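# Load steel nuts onto a scale until needle hits red mark

## Task

Take steel nuts from the tray and place them on the scale's dish one at a time, ending with whatever number puts the needle closest to the red marker. The dish may hold only these nuts, and once released each nut may rest only on the dish or on other nuts. When finished, the scale and all nuts must be motionless and must stay put without the robot holding anything in place. Anything the robot is touching at the end must not settle downward by more than roughly a fingernail's thickness once let go, or the task fails. Nothing may be dropped or knocked off the table.

## Robot and tools

Robot: one xArm7 arm (seven revolute joints: waist, shoulder, upper arm roll, elbow, forearm roll, wrist pitch, wrist roll) with a parallel two-finger gripper and a wrist camera. Occasionally something external nudges a loose object.

Frames. Reported state is in the scene frame: origin on the tabletop straight under the arm base, +z up, +y to the left when facing along +x. Positions in metres, orientation as quaternion w,x,y,z, velocities in m/s and rad/s. The base may sit slightly tilted, and the printed hand position drifts from the truth more at long reach. end_effector_position is the pinch point between the closed finger pads, about 2 cm short of the fingertips; fingers point along the gripper's +z and close along its y. Closing pushes the tips about 10 mm further along +z. grip_measured is the actual finger opening on the command scale.

Command row (used by both motion tools): 7 numbers, each in [-1, 1]: dx, dy, dz, rx, ry, rz, opening. The first six are a relative offset, not a pose, expressed in the gripper's own axes. The reference is the gripper pose in the most recent result that printed it; before any such result in the scene, and for a second or later call inside one reply, the reference is wherever the robot is when the action begins. Scale: 1.0 equals 0.6 m of translation or 180 degrees of rotation; rx, ry, rz form a single rotation vector. Opening is absolute: +1 fully open (0.084 m), -1 closed. All zeros for the offsets is not a pause; it pulls the gripper back to the reference pose.

execute_actions: argument actions, a list holding at most one item, or empty. Empty list: no command, returns state plus pictures. Action item: rows (1 to 15 rows of 7 numbers) and optional steps (1 to 15, default 15, each 1/30 s); each row drives one step and the final row repeats to fill the count. Every row is measured from the same reference, not from the row before. An action needs at least 3 steps. Wait item: only steps (up to 300), counted from the previous result so your reply time is included. Optional pictures boolean; images otherwise come only with an empty list. A rejected call moves nothing.

move: target is one 7-number row as above; speed in m/s from 0.002 to 0.5 (default 0.25), rotation capped at twice that in rad/s. It follows a straight path lasting 0.5 to 10 s (longer ones get cut off short), turning the shorter way. It does not avoid obstacles; the hand can lag, wander or overshoot speed, especially with the arm nearly straight. Opening is sent at the start. It finishes when the path is done and everything is at rest, or 5 s after. The added move: line reports the outcome (done, off_target, moving, held, fault), which limits acted (paced = pose clipped; held = some steps blocked, after which motion may surge), and distance from target. Faster contact and targets set deeper past a surface hit harder.

wait: seconds 0 to 10; sends nothing new. zoom_image: camera (cam_head_left, cam_head_right, cam_high, cam_low, cam_wrist, all 504x504) and region [x0, y0, x1, y1] in pixels from the top-left, up to 504 by 504. read_manual: section "licences" only; no motion. finished_scene: scene number; ends the scene irreversibly and reports success. Replying with no tool call ends everything.

Controller behaviour. Each step the commanded pose is clipped to within 70 mm and 16 degrees of the measured pose, then solved by damped IK favouring position over orientation. Joint targets move at most 3.14 rad/s, 0.16 s to reach that, all joints arriving together. The last 3 steps of an action run after the result is captured, during your reply; after an action the arm continues only to the last clipped pose, so read the pose and command the remainder. A "Hand target" line appears only when nothing is pending. "pose unreachable" and HELD mark steps the clearance check altered or blocked (a mount under the base counts as arm). The elbow stops just before straight.

Gripping: to hold something, command an opening well under grip_measured; further below squeezes harder (about 24 N per pad up to 6 cm wide). Returning grip_measured still presses lightly. Fast closing can squeeze hard enough to spring open.

Hazards. Contact torque at a joint's load limit (waist and shoulder 44.5, upper arm roll, elbow, forearm roll 26.7, wrist pitch and roll 17.8 N m, held weight included) triggers a fault: the arm backs off, freezes 10 s and drops the rest of the call. Torque readings are offset and noisy. Holding loads heats motors: a MOTOR HOT warning from 65 °C, braking fault at 80 °C. Avoid drops, slips, slamming into the scale, hard pushes, and leaving the gripper pressing on the dish or nuts at the end. Time spent replying counts as robot time, so keep replies lean and motions smooth.

Each tool is called after "Request:" as name(argument=value, ...), one argument or row to a line, values as JSON.

## Session

Request:
execute_actions(
  actions=[],
)

Scene clock: 0.00 s of 7600.00 s.
end_effector_position=(+0.6278, +0.2166, +0.3314) grip_measured=+1.00 end_effector_quat_wxyz=(+0.427, +0.807, +0.073, +0.402) end_effector_velocity=(+0.000, -0.001, +0.001) end_effector_angular_velocity=(-0.001, -0.000, -0.002)
Joint positions: [ 0.618  0.556  0.018  1.51  -1.414  1.233  1.225  0.084]
Joint velocities: [-0.    -0.001 -0.001 -0.     0.001  0.001 -0.    -0.   ]
Joint torques (N m, as the arm reports them, + toward a larger angle): no reading
Hand target: +0.628, +0.217, +0.331; +0.427, +0.807, +0.073, +0.402

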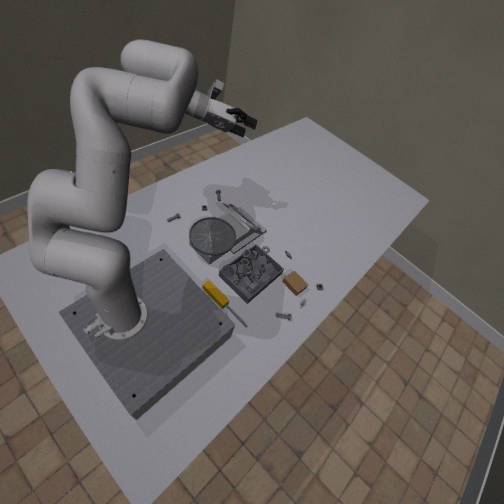

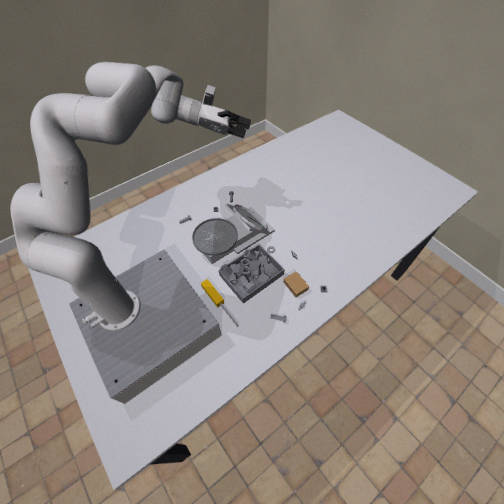

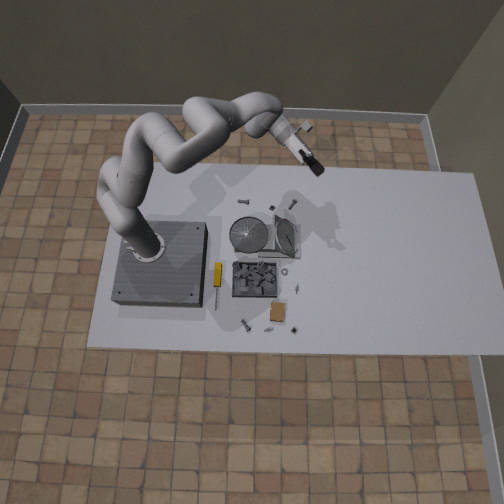

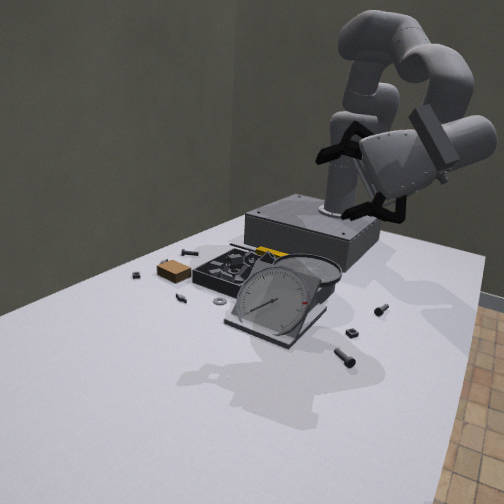

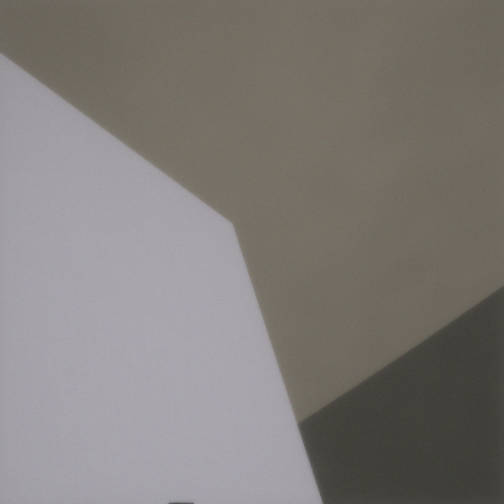

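Request:
move(
  target=[-0.66,0.259,0.073,0.291,-0.274,0.05,0.1],
)

Request:
zoom_image(
  camera="cam_low",
  region=[200,220,380,360],
)

Scene clock: 3.27 s of 7600.00 s.
end_effector_position=(+0.3609, -0.0917, +0.2040) grip_measured=+0.09 end_effector_quat_wxyz=(+0.003, +1.000, -0.001, +0.002) end_effector_velocity=(-0.001, -0.002, -0.001) end_effector_angular_velocity=(+0.006, +0.005, -0.003)
Joint positions: [ 0.163 -0.145 -0.434  0.589 -0.089  0.725 -0.182  0.048]
Joint velocities: [-0.002  0.003 -0.007  0.002  0.007  0.005 -0.012  0.   ]
Joint torques (N m, as the arm reports them, + toward a larger angle): [  0.23 -16.48   1.68  12.88   0.21  -3.05  -0.58]
Hand target: +0.361, -0.092, +0.204; +0.002, +1.000, -0.002, +0.001
Off the commanded pose: 0.003 m, 0 deg.
Kept back: nothing.
move: done

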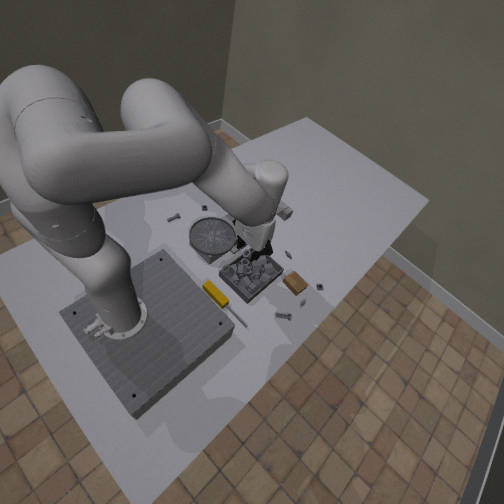

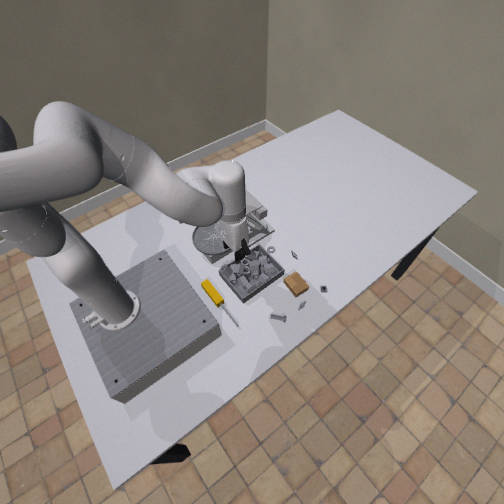

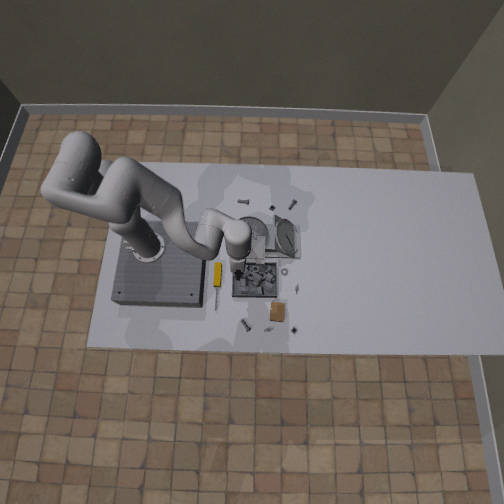

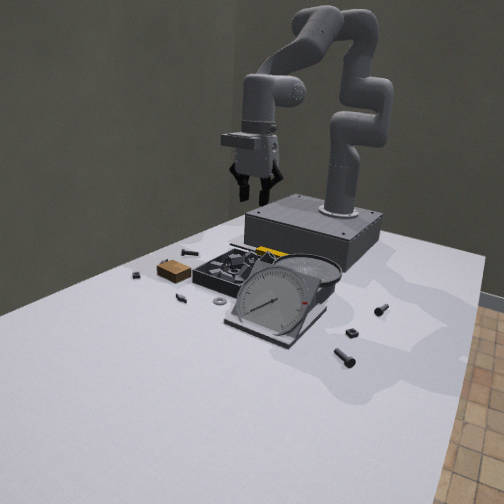

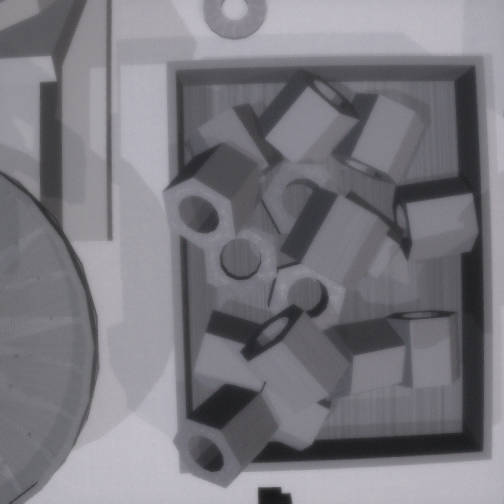

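Region (200, 220, 380, 360) of cam_low's 504x504 image, scaled by 2.800, with more detail than that image has.

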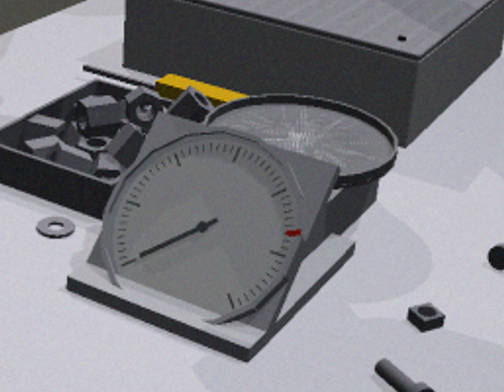

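Request:
move(
  target=[0.121,0.004,0.19,0,0,-0.33,0.1],
)

Scene clock: 6.03 s of 7600.00 s.
end_effector_position=(+0.4336, -0.0947, +0.0899) grip_measured=+0.09 end_effector_quat_wxyz=(+0.003, +0.869, +0.494, +0.000) end_effector_velocity=(+0.000, +0.001, -0.001) end_effector_angular_velocity=(+0.003, +0.000, +0.007)
Joint positions: [ 0.065  0.383 -0.273  0.805  0.239  0.448 -1.424  0.048]
Joint velocities: [-0.004  0.003  0.005  0.001  0.004 -0.001 -0.01  -0.   ]
Joint torques (N m, as the arm reports them, + toward a larger angle): [ -0.04 -28.37  -2.94  10.58   0.44  -2.95  -0.54]
Hand target: +0.434, -0.095, +0.090; +0.003, +0.869, +0.495, -0.000
Off the commanded pose: 0.000 m, 0 deg.
Kept back: nothing.
move: done

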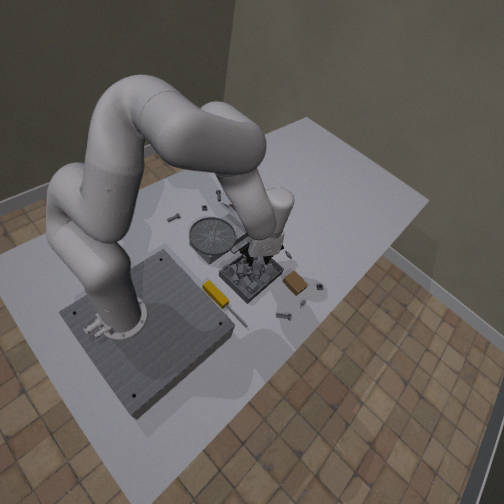

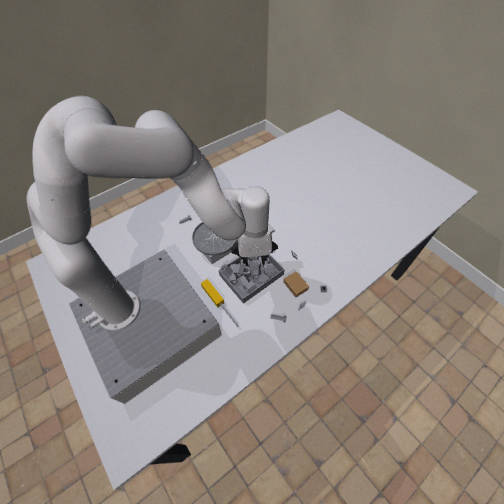

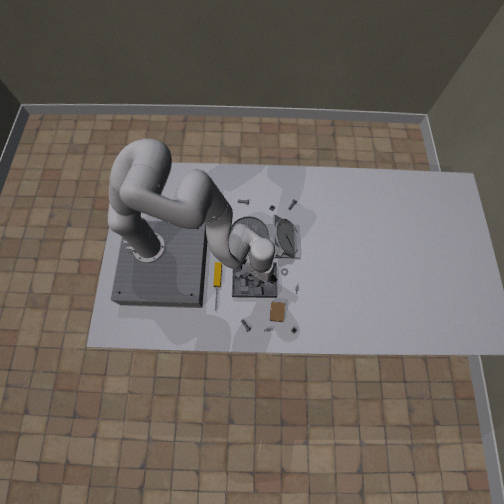

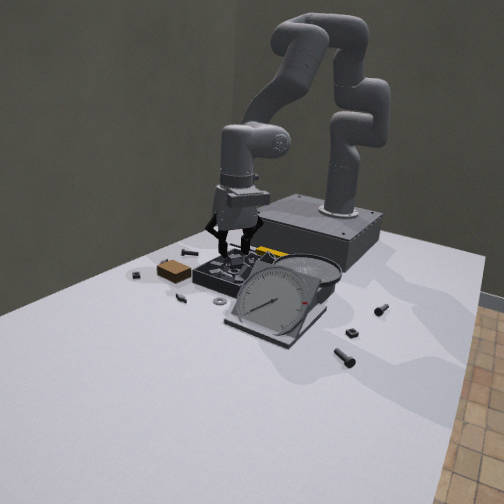

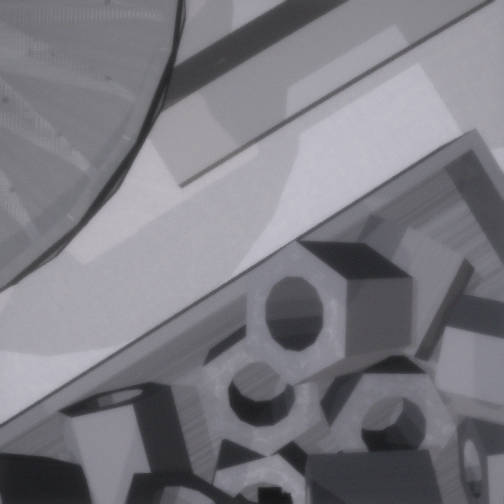

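Request:
move(
  target=[0,0,0.056,0,0,0,0.1],
  speed=0.05,
)

Request:
move(
  target=[0,0,0,0,0,0,-1],
)

Request:
move(
  target=[0,0,-0.17,0,0,0,-1],
  speed=0.15,
)

Scene clock: 7.27 s of 7600.00 s.
end_effector_position=(+0.4335, -0.0948, +0.0563) grip_measured=+0.09 end_effector_quat_wxyz=(+0.003, +0.869, +0.494, -0.000) end_effector_velocity=(+0.001, -0.000, -0.000) end_effector_angular_velocity=(-0.000, -0.002, +0.001)
Joint positions: [ 0.029  0.48  -0.226  0.821  0.297  0.368 -1.467  0.048]
Joint velocities: [-0.001  0.002  0.001  0.002  0.002 -0.003 -0.003  0.   ]
Joint torques (N m, as the arm reports them, + toward a larger angle): [ -0.09 -29.05  -3.57   9.37   0.3   -2.71  -0.73]
Hand target: +0.434, -0.095, +0.056; +0.003, +0.869, +0.494, +0.000
Off the commanded pose: 0.000 m, 0 deg.
Kept back: nothing.
move: done

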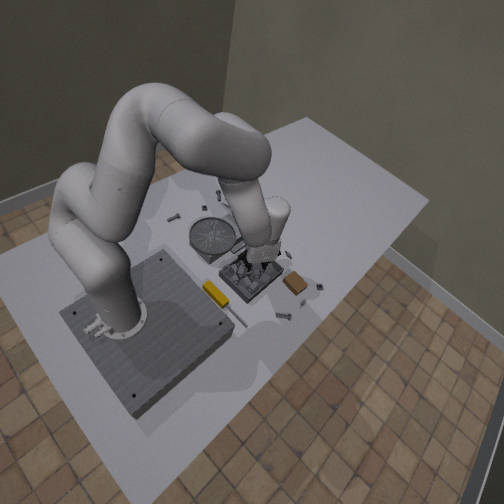

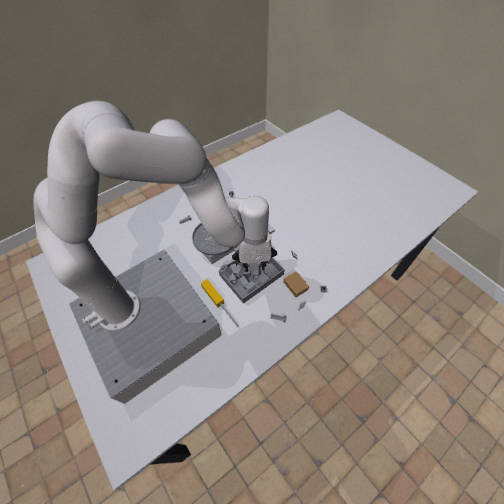

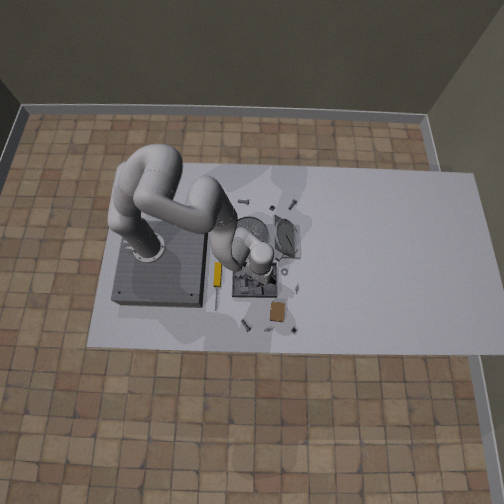

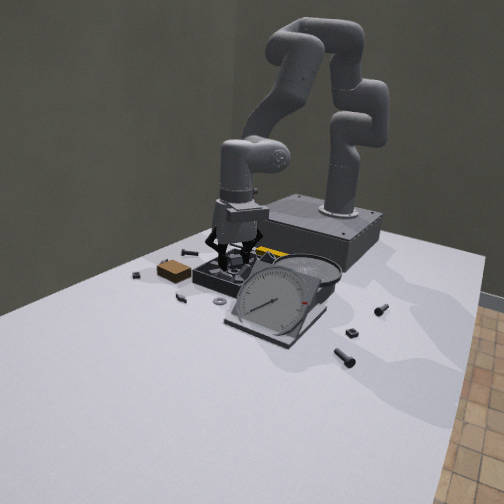

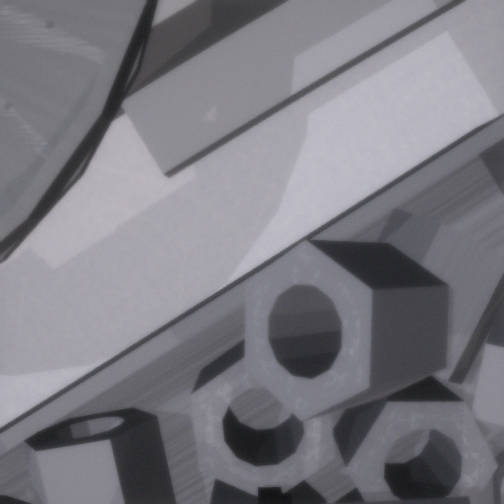

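Scene clock: 7.77 s of 7600.00 s.
end_effector_position=(+0.4337, -0.0950, +0.0565) grip_measured=-0.33 end_effector_quat_wxyz=(+0.003, +0.869, +0.494, +0.000) end_effector_velocity=(+0.001, +0.000, +0.001) end_effector_angular_velocity=(-0.000, -0.002, +0.000)
Joint positions: [ 0.03   0.48  -0.226  0.822  0.297  0.368 -1.467  0.03 ]
Joint velocities: [ 0.001 -0.001  0.     0.     0.    -0.001 -0.    -0.   ]
Joint torques (N m, as the arm reports them, + toward a larger angle): [  0.47 -27.85  -2.7    8.92   0.22  -2.38  -0.56]
Hand target: +0.433, -0.095, +0.056; +0.003, +0.869, +0.494, -0.000
Off the commanded pose: 0.000 m, 0 deg.
Kept back: nothing.
move: done

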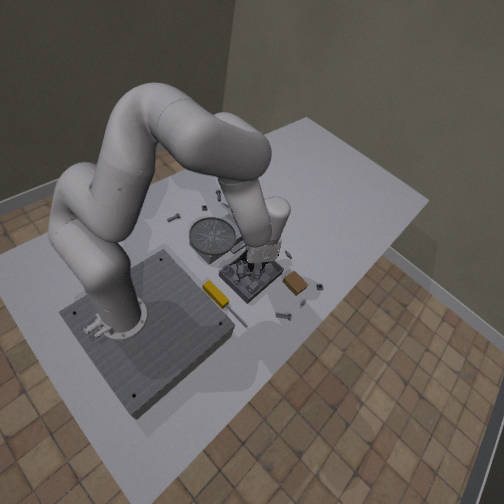

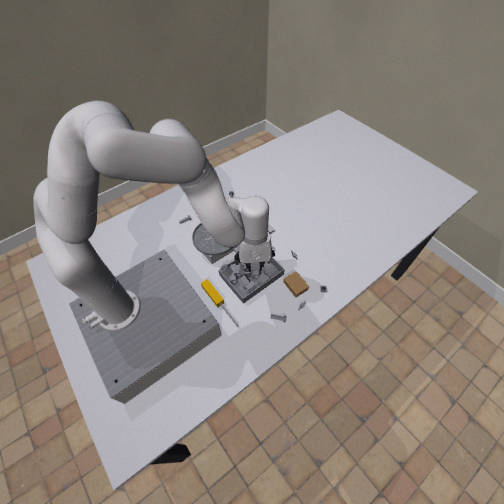

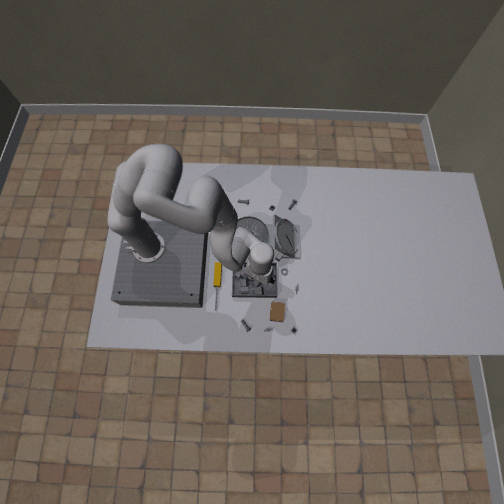

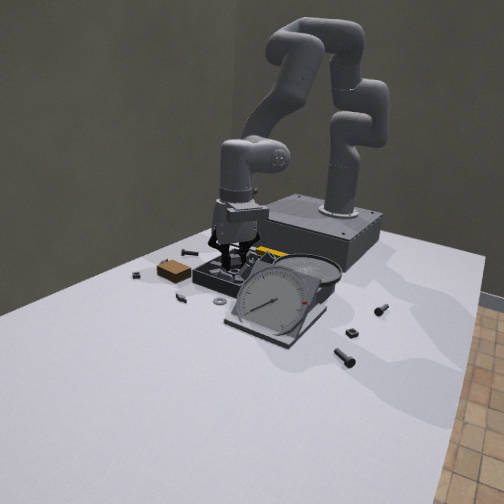

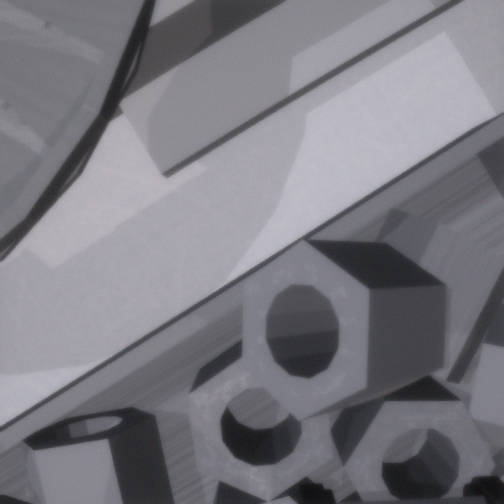

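Scene clock: 8.90 s of 7600.00 s.
end_effector_position=(+0.4332, -0.0943, +0.1581) grip_measured=-0.33 end_effector_quat_wxyz=(+0.003, +0.869, +0.494, -0.000) end_effector_velocity=(+0.002, -0.001, +0.004) end_effector_angular_velocity=(-0.001, -0.005, -0.001)
Joint positions: [ 0.1    0.198 -0.33   0.81   0.112  0.627 -1.332  0.03 ]
Joint velocities: [-0.    -0.005 -0.001  0.005 -0.003  0.005  0.003  0.   ]
Joint torques (N m, as the arm reports them, + toward a larger angle): [  0.37 -26.32  -1.64  12.64   0.64  -2.84  -0.55]
Hand target: +0.434, -0.094, +0.159; +0.003, +0.869, +0.494, +0.000
Off the commanded pose: 0.000 m, 0 deg.
Kept back: nothing.
move: done

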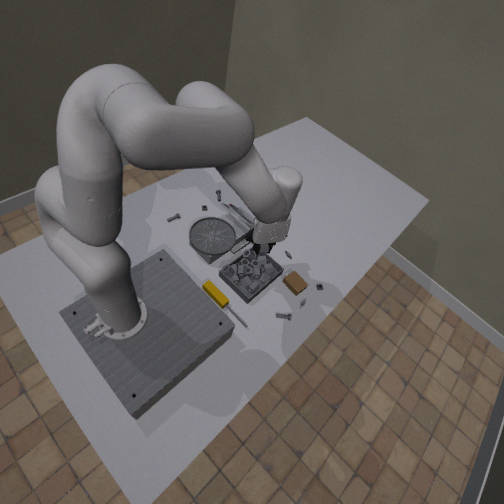

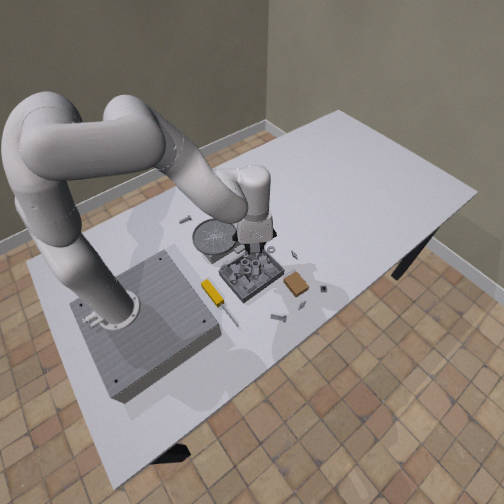

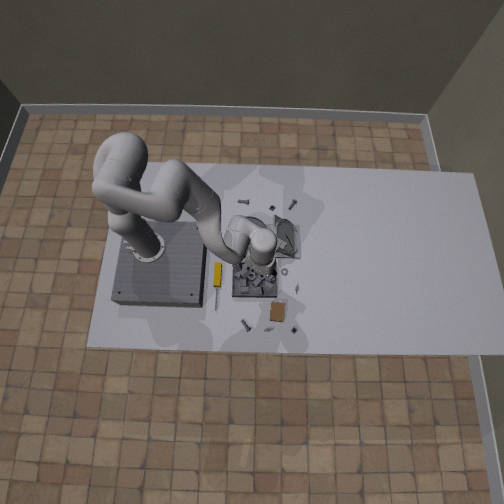

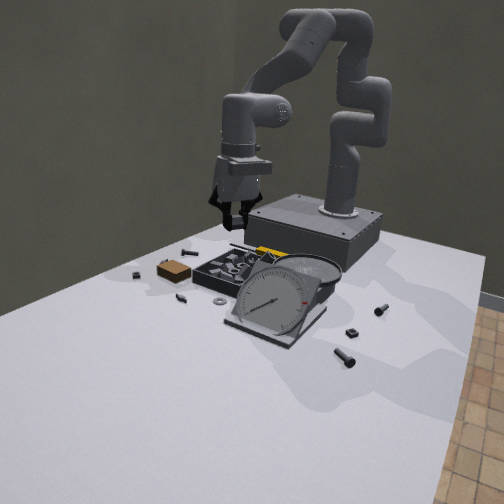

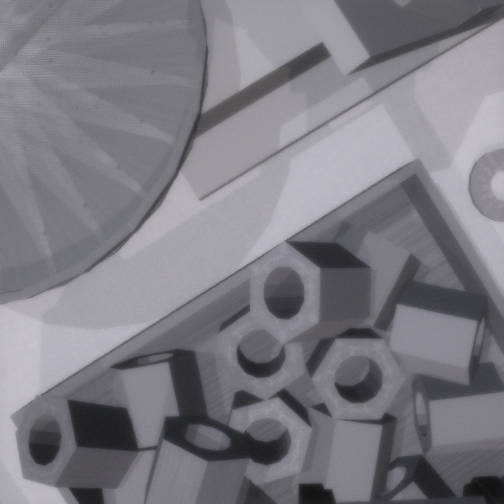

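Request:
move(
  target=[0.297,-0.23,0,0,0,0,-1],
  speed=0.2,
)

Request:
move(
  target=[0,0,0.088,0,0,0,-1],
  speed=0.05,
)

Scene clock: 10.70 s of 7600.00 s.
end_effector_position=(+0.4055, +0.1294, +0.1571) grip_measured=-0.33 end_effector_quat_wxyz=(+0.001, +0.870, +0.493, +0.000) end_effector_velocity=(-0.001, +0.006, +0.000) end_effector_angular_velocity=(-0.001, +0.000, +0.005)
Joint positions: [ 0.419  0.137 -0.128  0.74   0.041  0.606 -0.758  0.03 ]
Joint velocities: [ 0.008  0.002  0.005  0.003 -0.002  0.002  0.01  -0.   ]
Joint torques (N m, as the arm reports them, + toward a larger angle): [ -0.22 -26.06  -0.12  12.38   0.53  -2.98  -0.58]
Hand target: +0.405, +0.130, +0.157; +0.001, +0.869, +0.494, +0.000
Off the commanded pose: 0.000 m, 0 deg.
Kept back: nothing.
move: done

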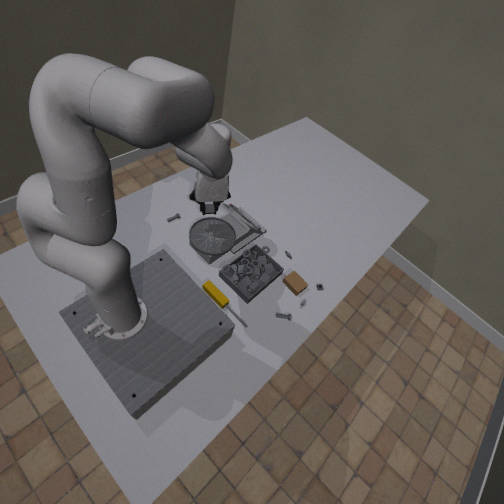

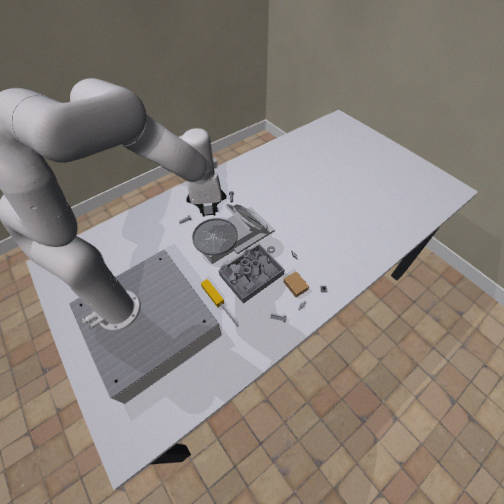

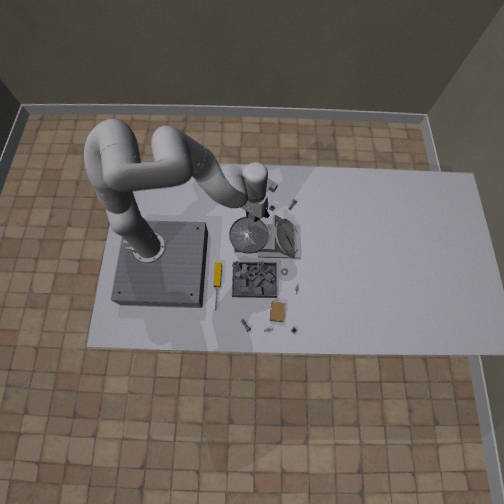

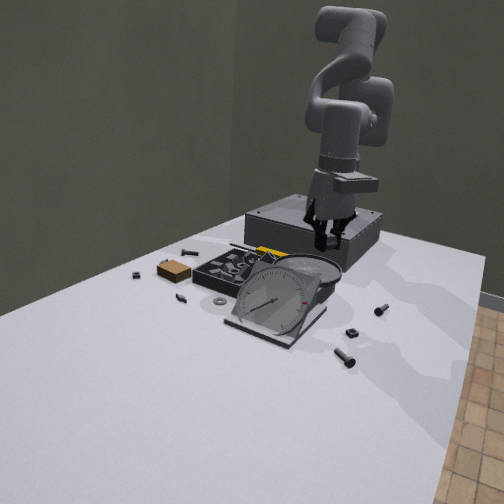

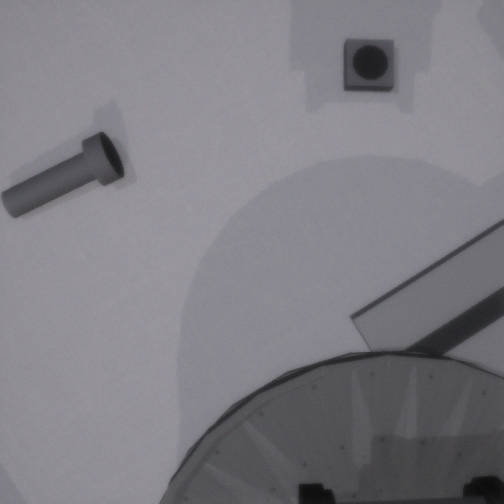

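Scene clock: 12.10 s of 7600.00 s.
end_effector_position=(+0.4056, +0.1293, +0.1045) grip_measured=-0.33 end_effector_quat_wxyz=(+0.001, +0.870, +0.493, +0.001) end_effector_velocity=(+0.001, +0.001, -0.000) end_effector_angular_velocity=(+0.001, -0.003, +0.002)
Joint positions: [ 0.409  0.281 -0.111  0.73   0.084  0.453 -0.789  0.03 ]
Joint velocities: [ 0.     0.002  0.001  0.001  0.001 -0.004 -0.001  0.   ]
Joint torques (N m, as the arm reports them, + toward a larger angle): [  0.32 -28.01  -0.75  10.83   0.47  -2.97  -0.57]
Hand target: +0.405, +0.129, +0.104; +0.001, +0.870, +0.493, +0.000
Off the commanded pose: 0.000 m, 0 deg.
Kept back: nothing.
move: done

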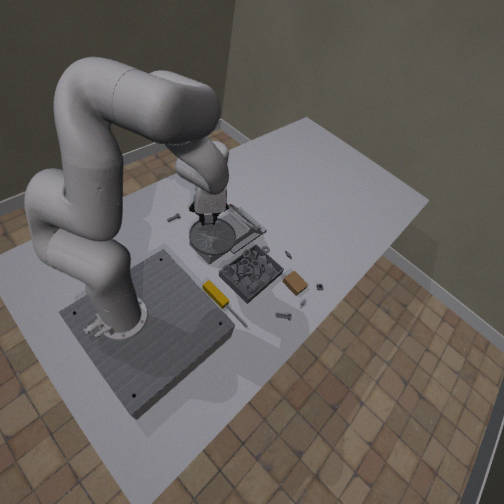

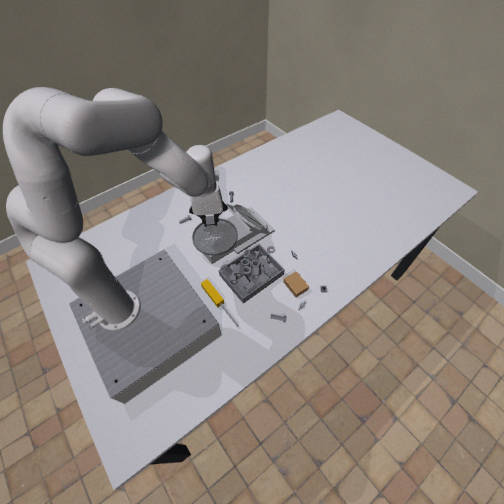

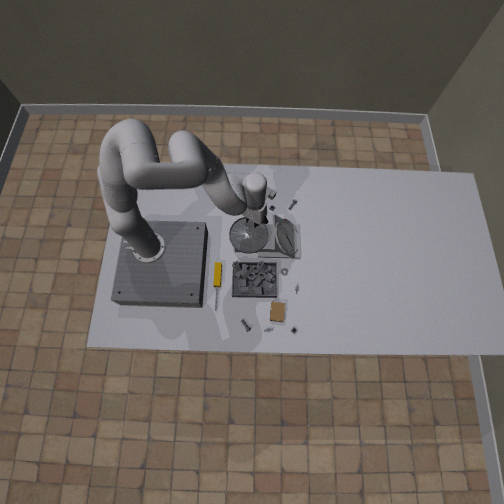

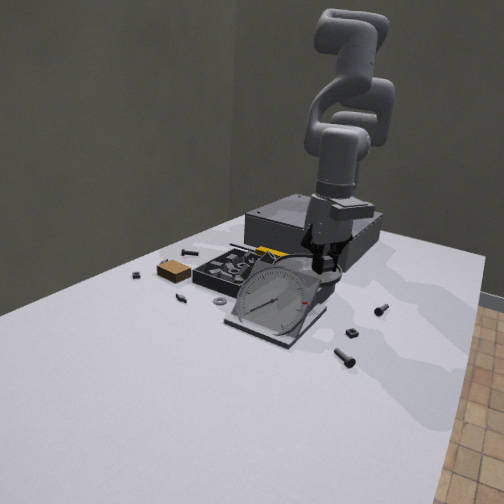

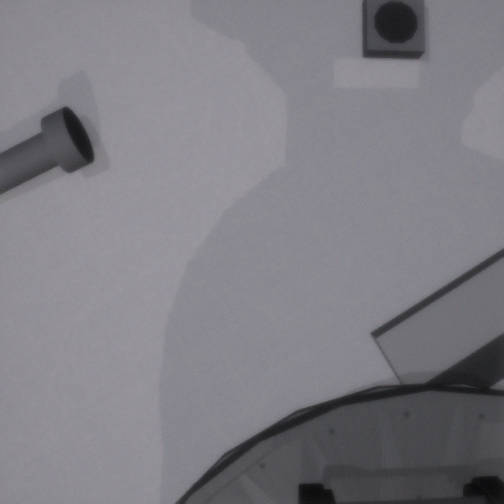

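No contact yet. Lower a few mm.

Request:
move(
  target=[0,0,0.008,0,0,0,-1],
  speed=0.015,
)

Request:
zoom_image(
  camera="cam_low",
  region=[200,200,380,360],
)

Scene clock: 13.03 s of 7600.00 s.
end_effector_position=(+0.4056, +0.1293, +0.0997) grip_measured=-0.33 end_effector_quat_wxyz=(+0.001, +0.870, +0.493, +0.000) end_effector_velocity=(+0.002, +0.000, +0.001) end_effector_angular_velocity=(+0.001, -0.004, +0.001)
Joint positions: [ 0.408  0.294 -0.108  0.73   0.088  0.439 -0.792  0.03 ]
Joint velocities: [-0.001 -0.     0.     0.002 -0.    -0.002 -0.002 -0.   ]
Joint torques (N m, as the arm reports them, + toward a larger angle): [  0.13 -27.52  -0.85  11.06   0.46  -3.01  -0.57]
Hand target: +0.406, +0.129, +0.100; +0.001, +0.870, +0.493, +0.001
Off the commanded pose: 0.000 m, 0 deg.
Kept back: nothing.
move: done

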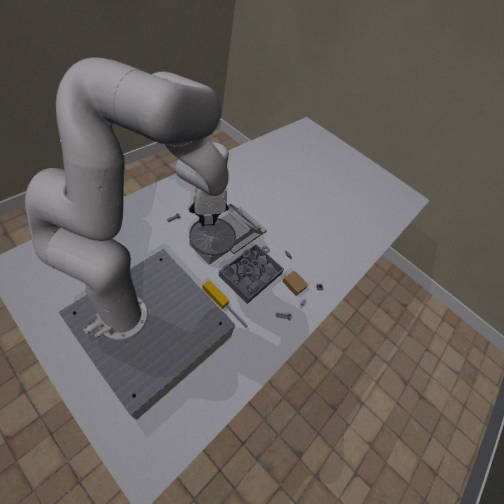

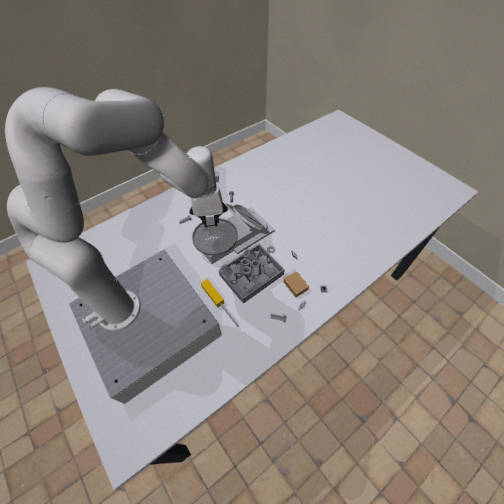

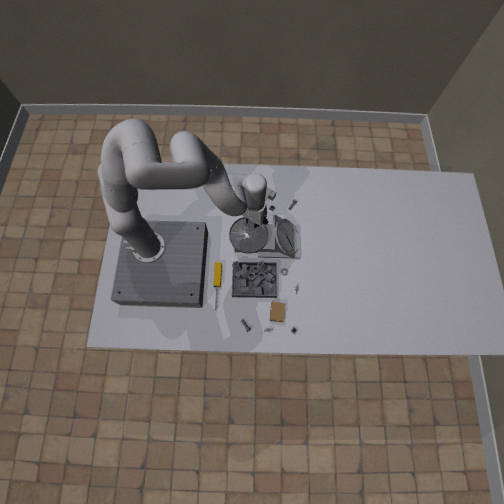

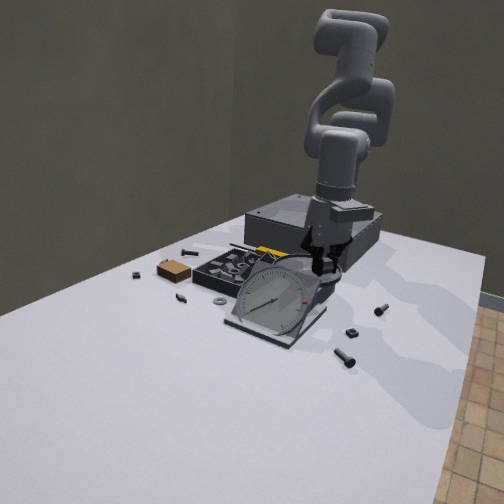

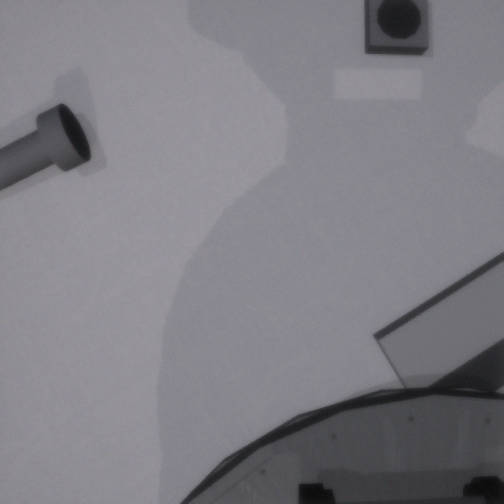

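Region (200, 200, 380, 360) of cam_low's 504x504 image, scaled by 2.800, with more detail than that image has.

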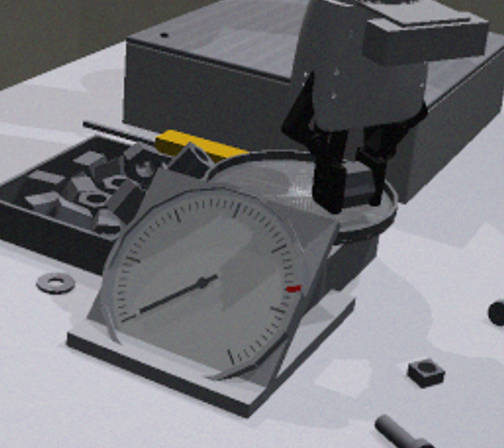

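Request:
move(
  target=[0,0,0.007,0,0,0,-1],
  speed=0.015,
)

Scene clock: 13.97 s of 7600.00 s.
end_effector_position=(+0.4056, +0.1293, +0.0955) grip_measured=-0.33 end_effector_quat_wxyz=(+0.001, +0.870, +0.493, +0.000) end_effector_velocity=(+0.001, +0.000, -0.000) end_effector_angular_velocity=(+0.000, -0.001, +0.001)
Joint positions: [ 0.406  0.307 -0.106  0.731  0.092  0.428 -0.794  0.03 ]
Joint velocities: [-0.001  0.002  0.002  0.001 -0.001 -0.002 -0.    -0.   ]
Joint torques (N m, as the arm reports them, + toward a larger angle): [  0.12 -28.54  -0.94  10.74   0.55  -3.    -0.74]
Hand target: +0.406, +0.129, +0.095; +0.001, +0.870, +0.493, +0.000
Off the commanded pose: 0.000 m, 0 deg.
Kept back: nothing.
move: done

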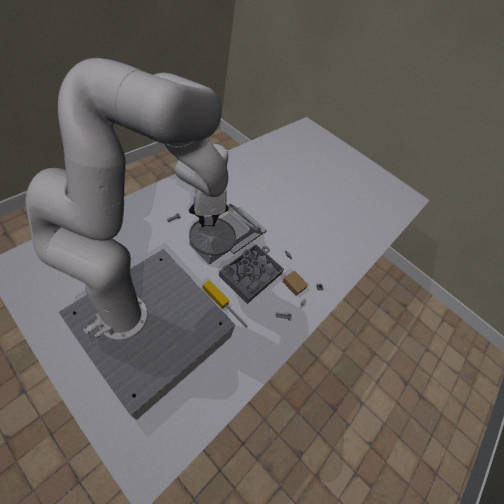

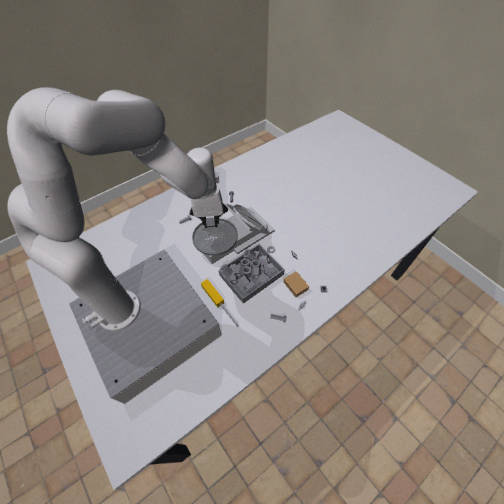

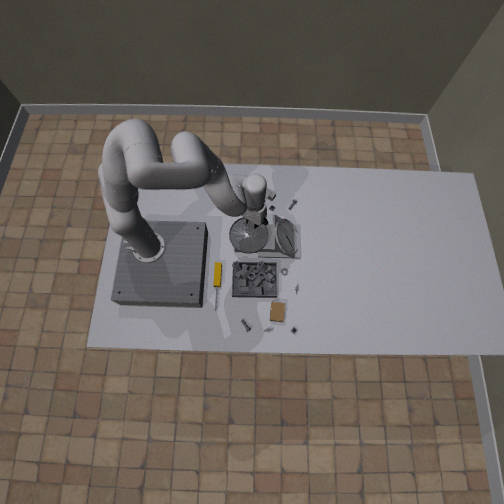

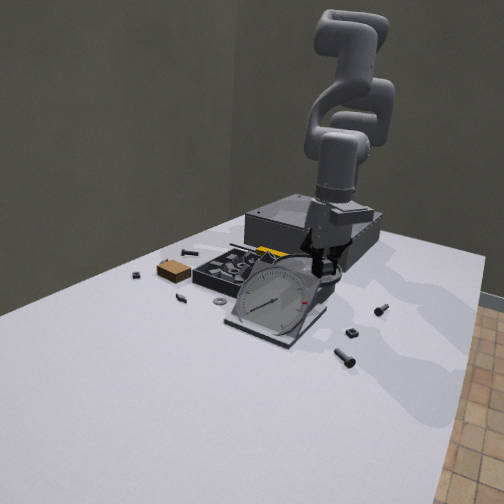

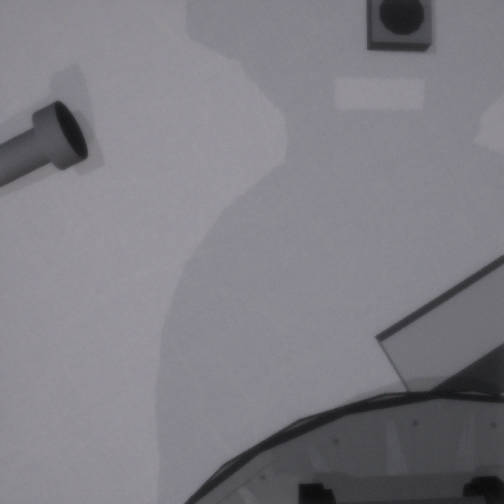

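Request:
move(
  target=[0,0,0.005,0,0,0,-1],
  speed=0.01,
)

Request:
zoom_image(
  camera="cam_low",
  region=[200,200,380,360],
)

Scene clock: 14.90 s of 7600.00 s.
end_effector_position=(+0.4056, +0.1293, +0.0925) grip_measured=-0.33 end_effector_quat_wxyz=(+0.001, +0.870, +0.493, +0.000) end_effector_velocity=(+0.001, -0.001, +0.000) end_effector_angular_velocity=(+0.000, -0.002, -0.001)
Joint positions: [ 0.405  0.316 -0.104  0.731  0.094  0.42  -0.796  0.03 ]
Joint velocities: [-0.002  0.001  0.     0.001 -0.001 -0.002 -0.    -0.   ]
Joint torques (N m, as the arm reports them, + toward a larger angle): [  0.15 -28.16  -0.96  10.62   0.29  -2.95  -0.54]
Hand target: +0.406, +0.129, +0.093; +0.001, +0.870, +0.493, +0.000
Off the commanded pose: 0.000 m, 0 deg.
Kept back: nothing.
move: done

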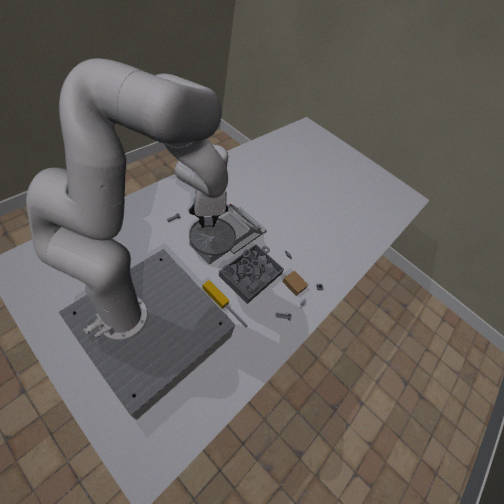

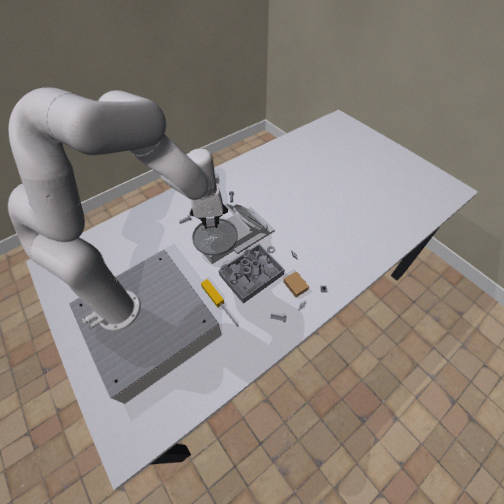

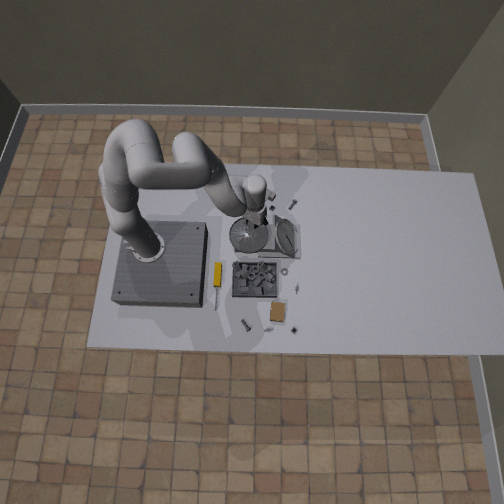

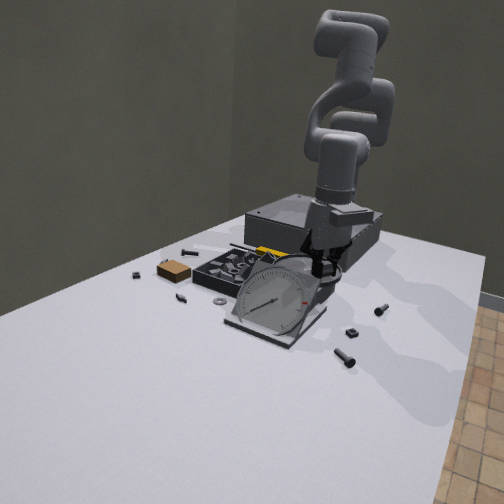

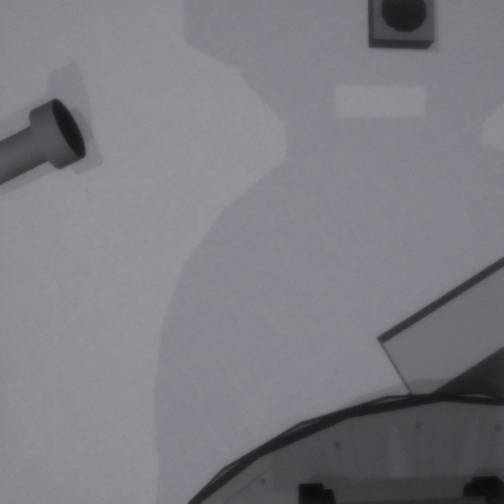

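Region (200, 200, 380, 360) of cam_low's 504x504 image, scaled by 2.800, with more detail than that image has.

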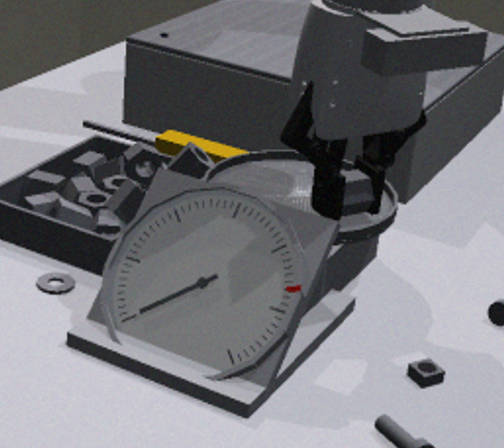

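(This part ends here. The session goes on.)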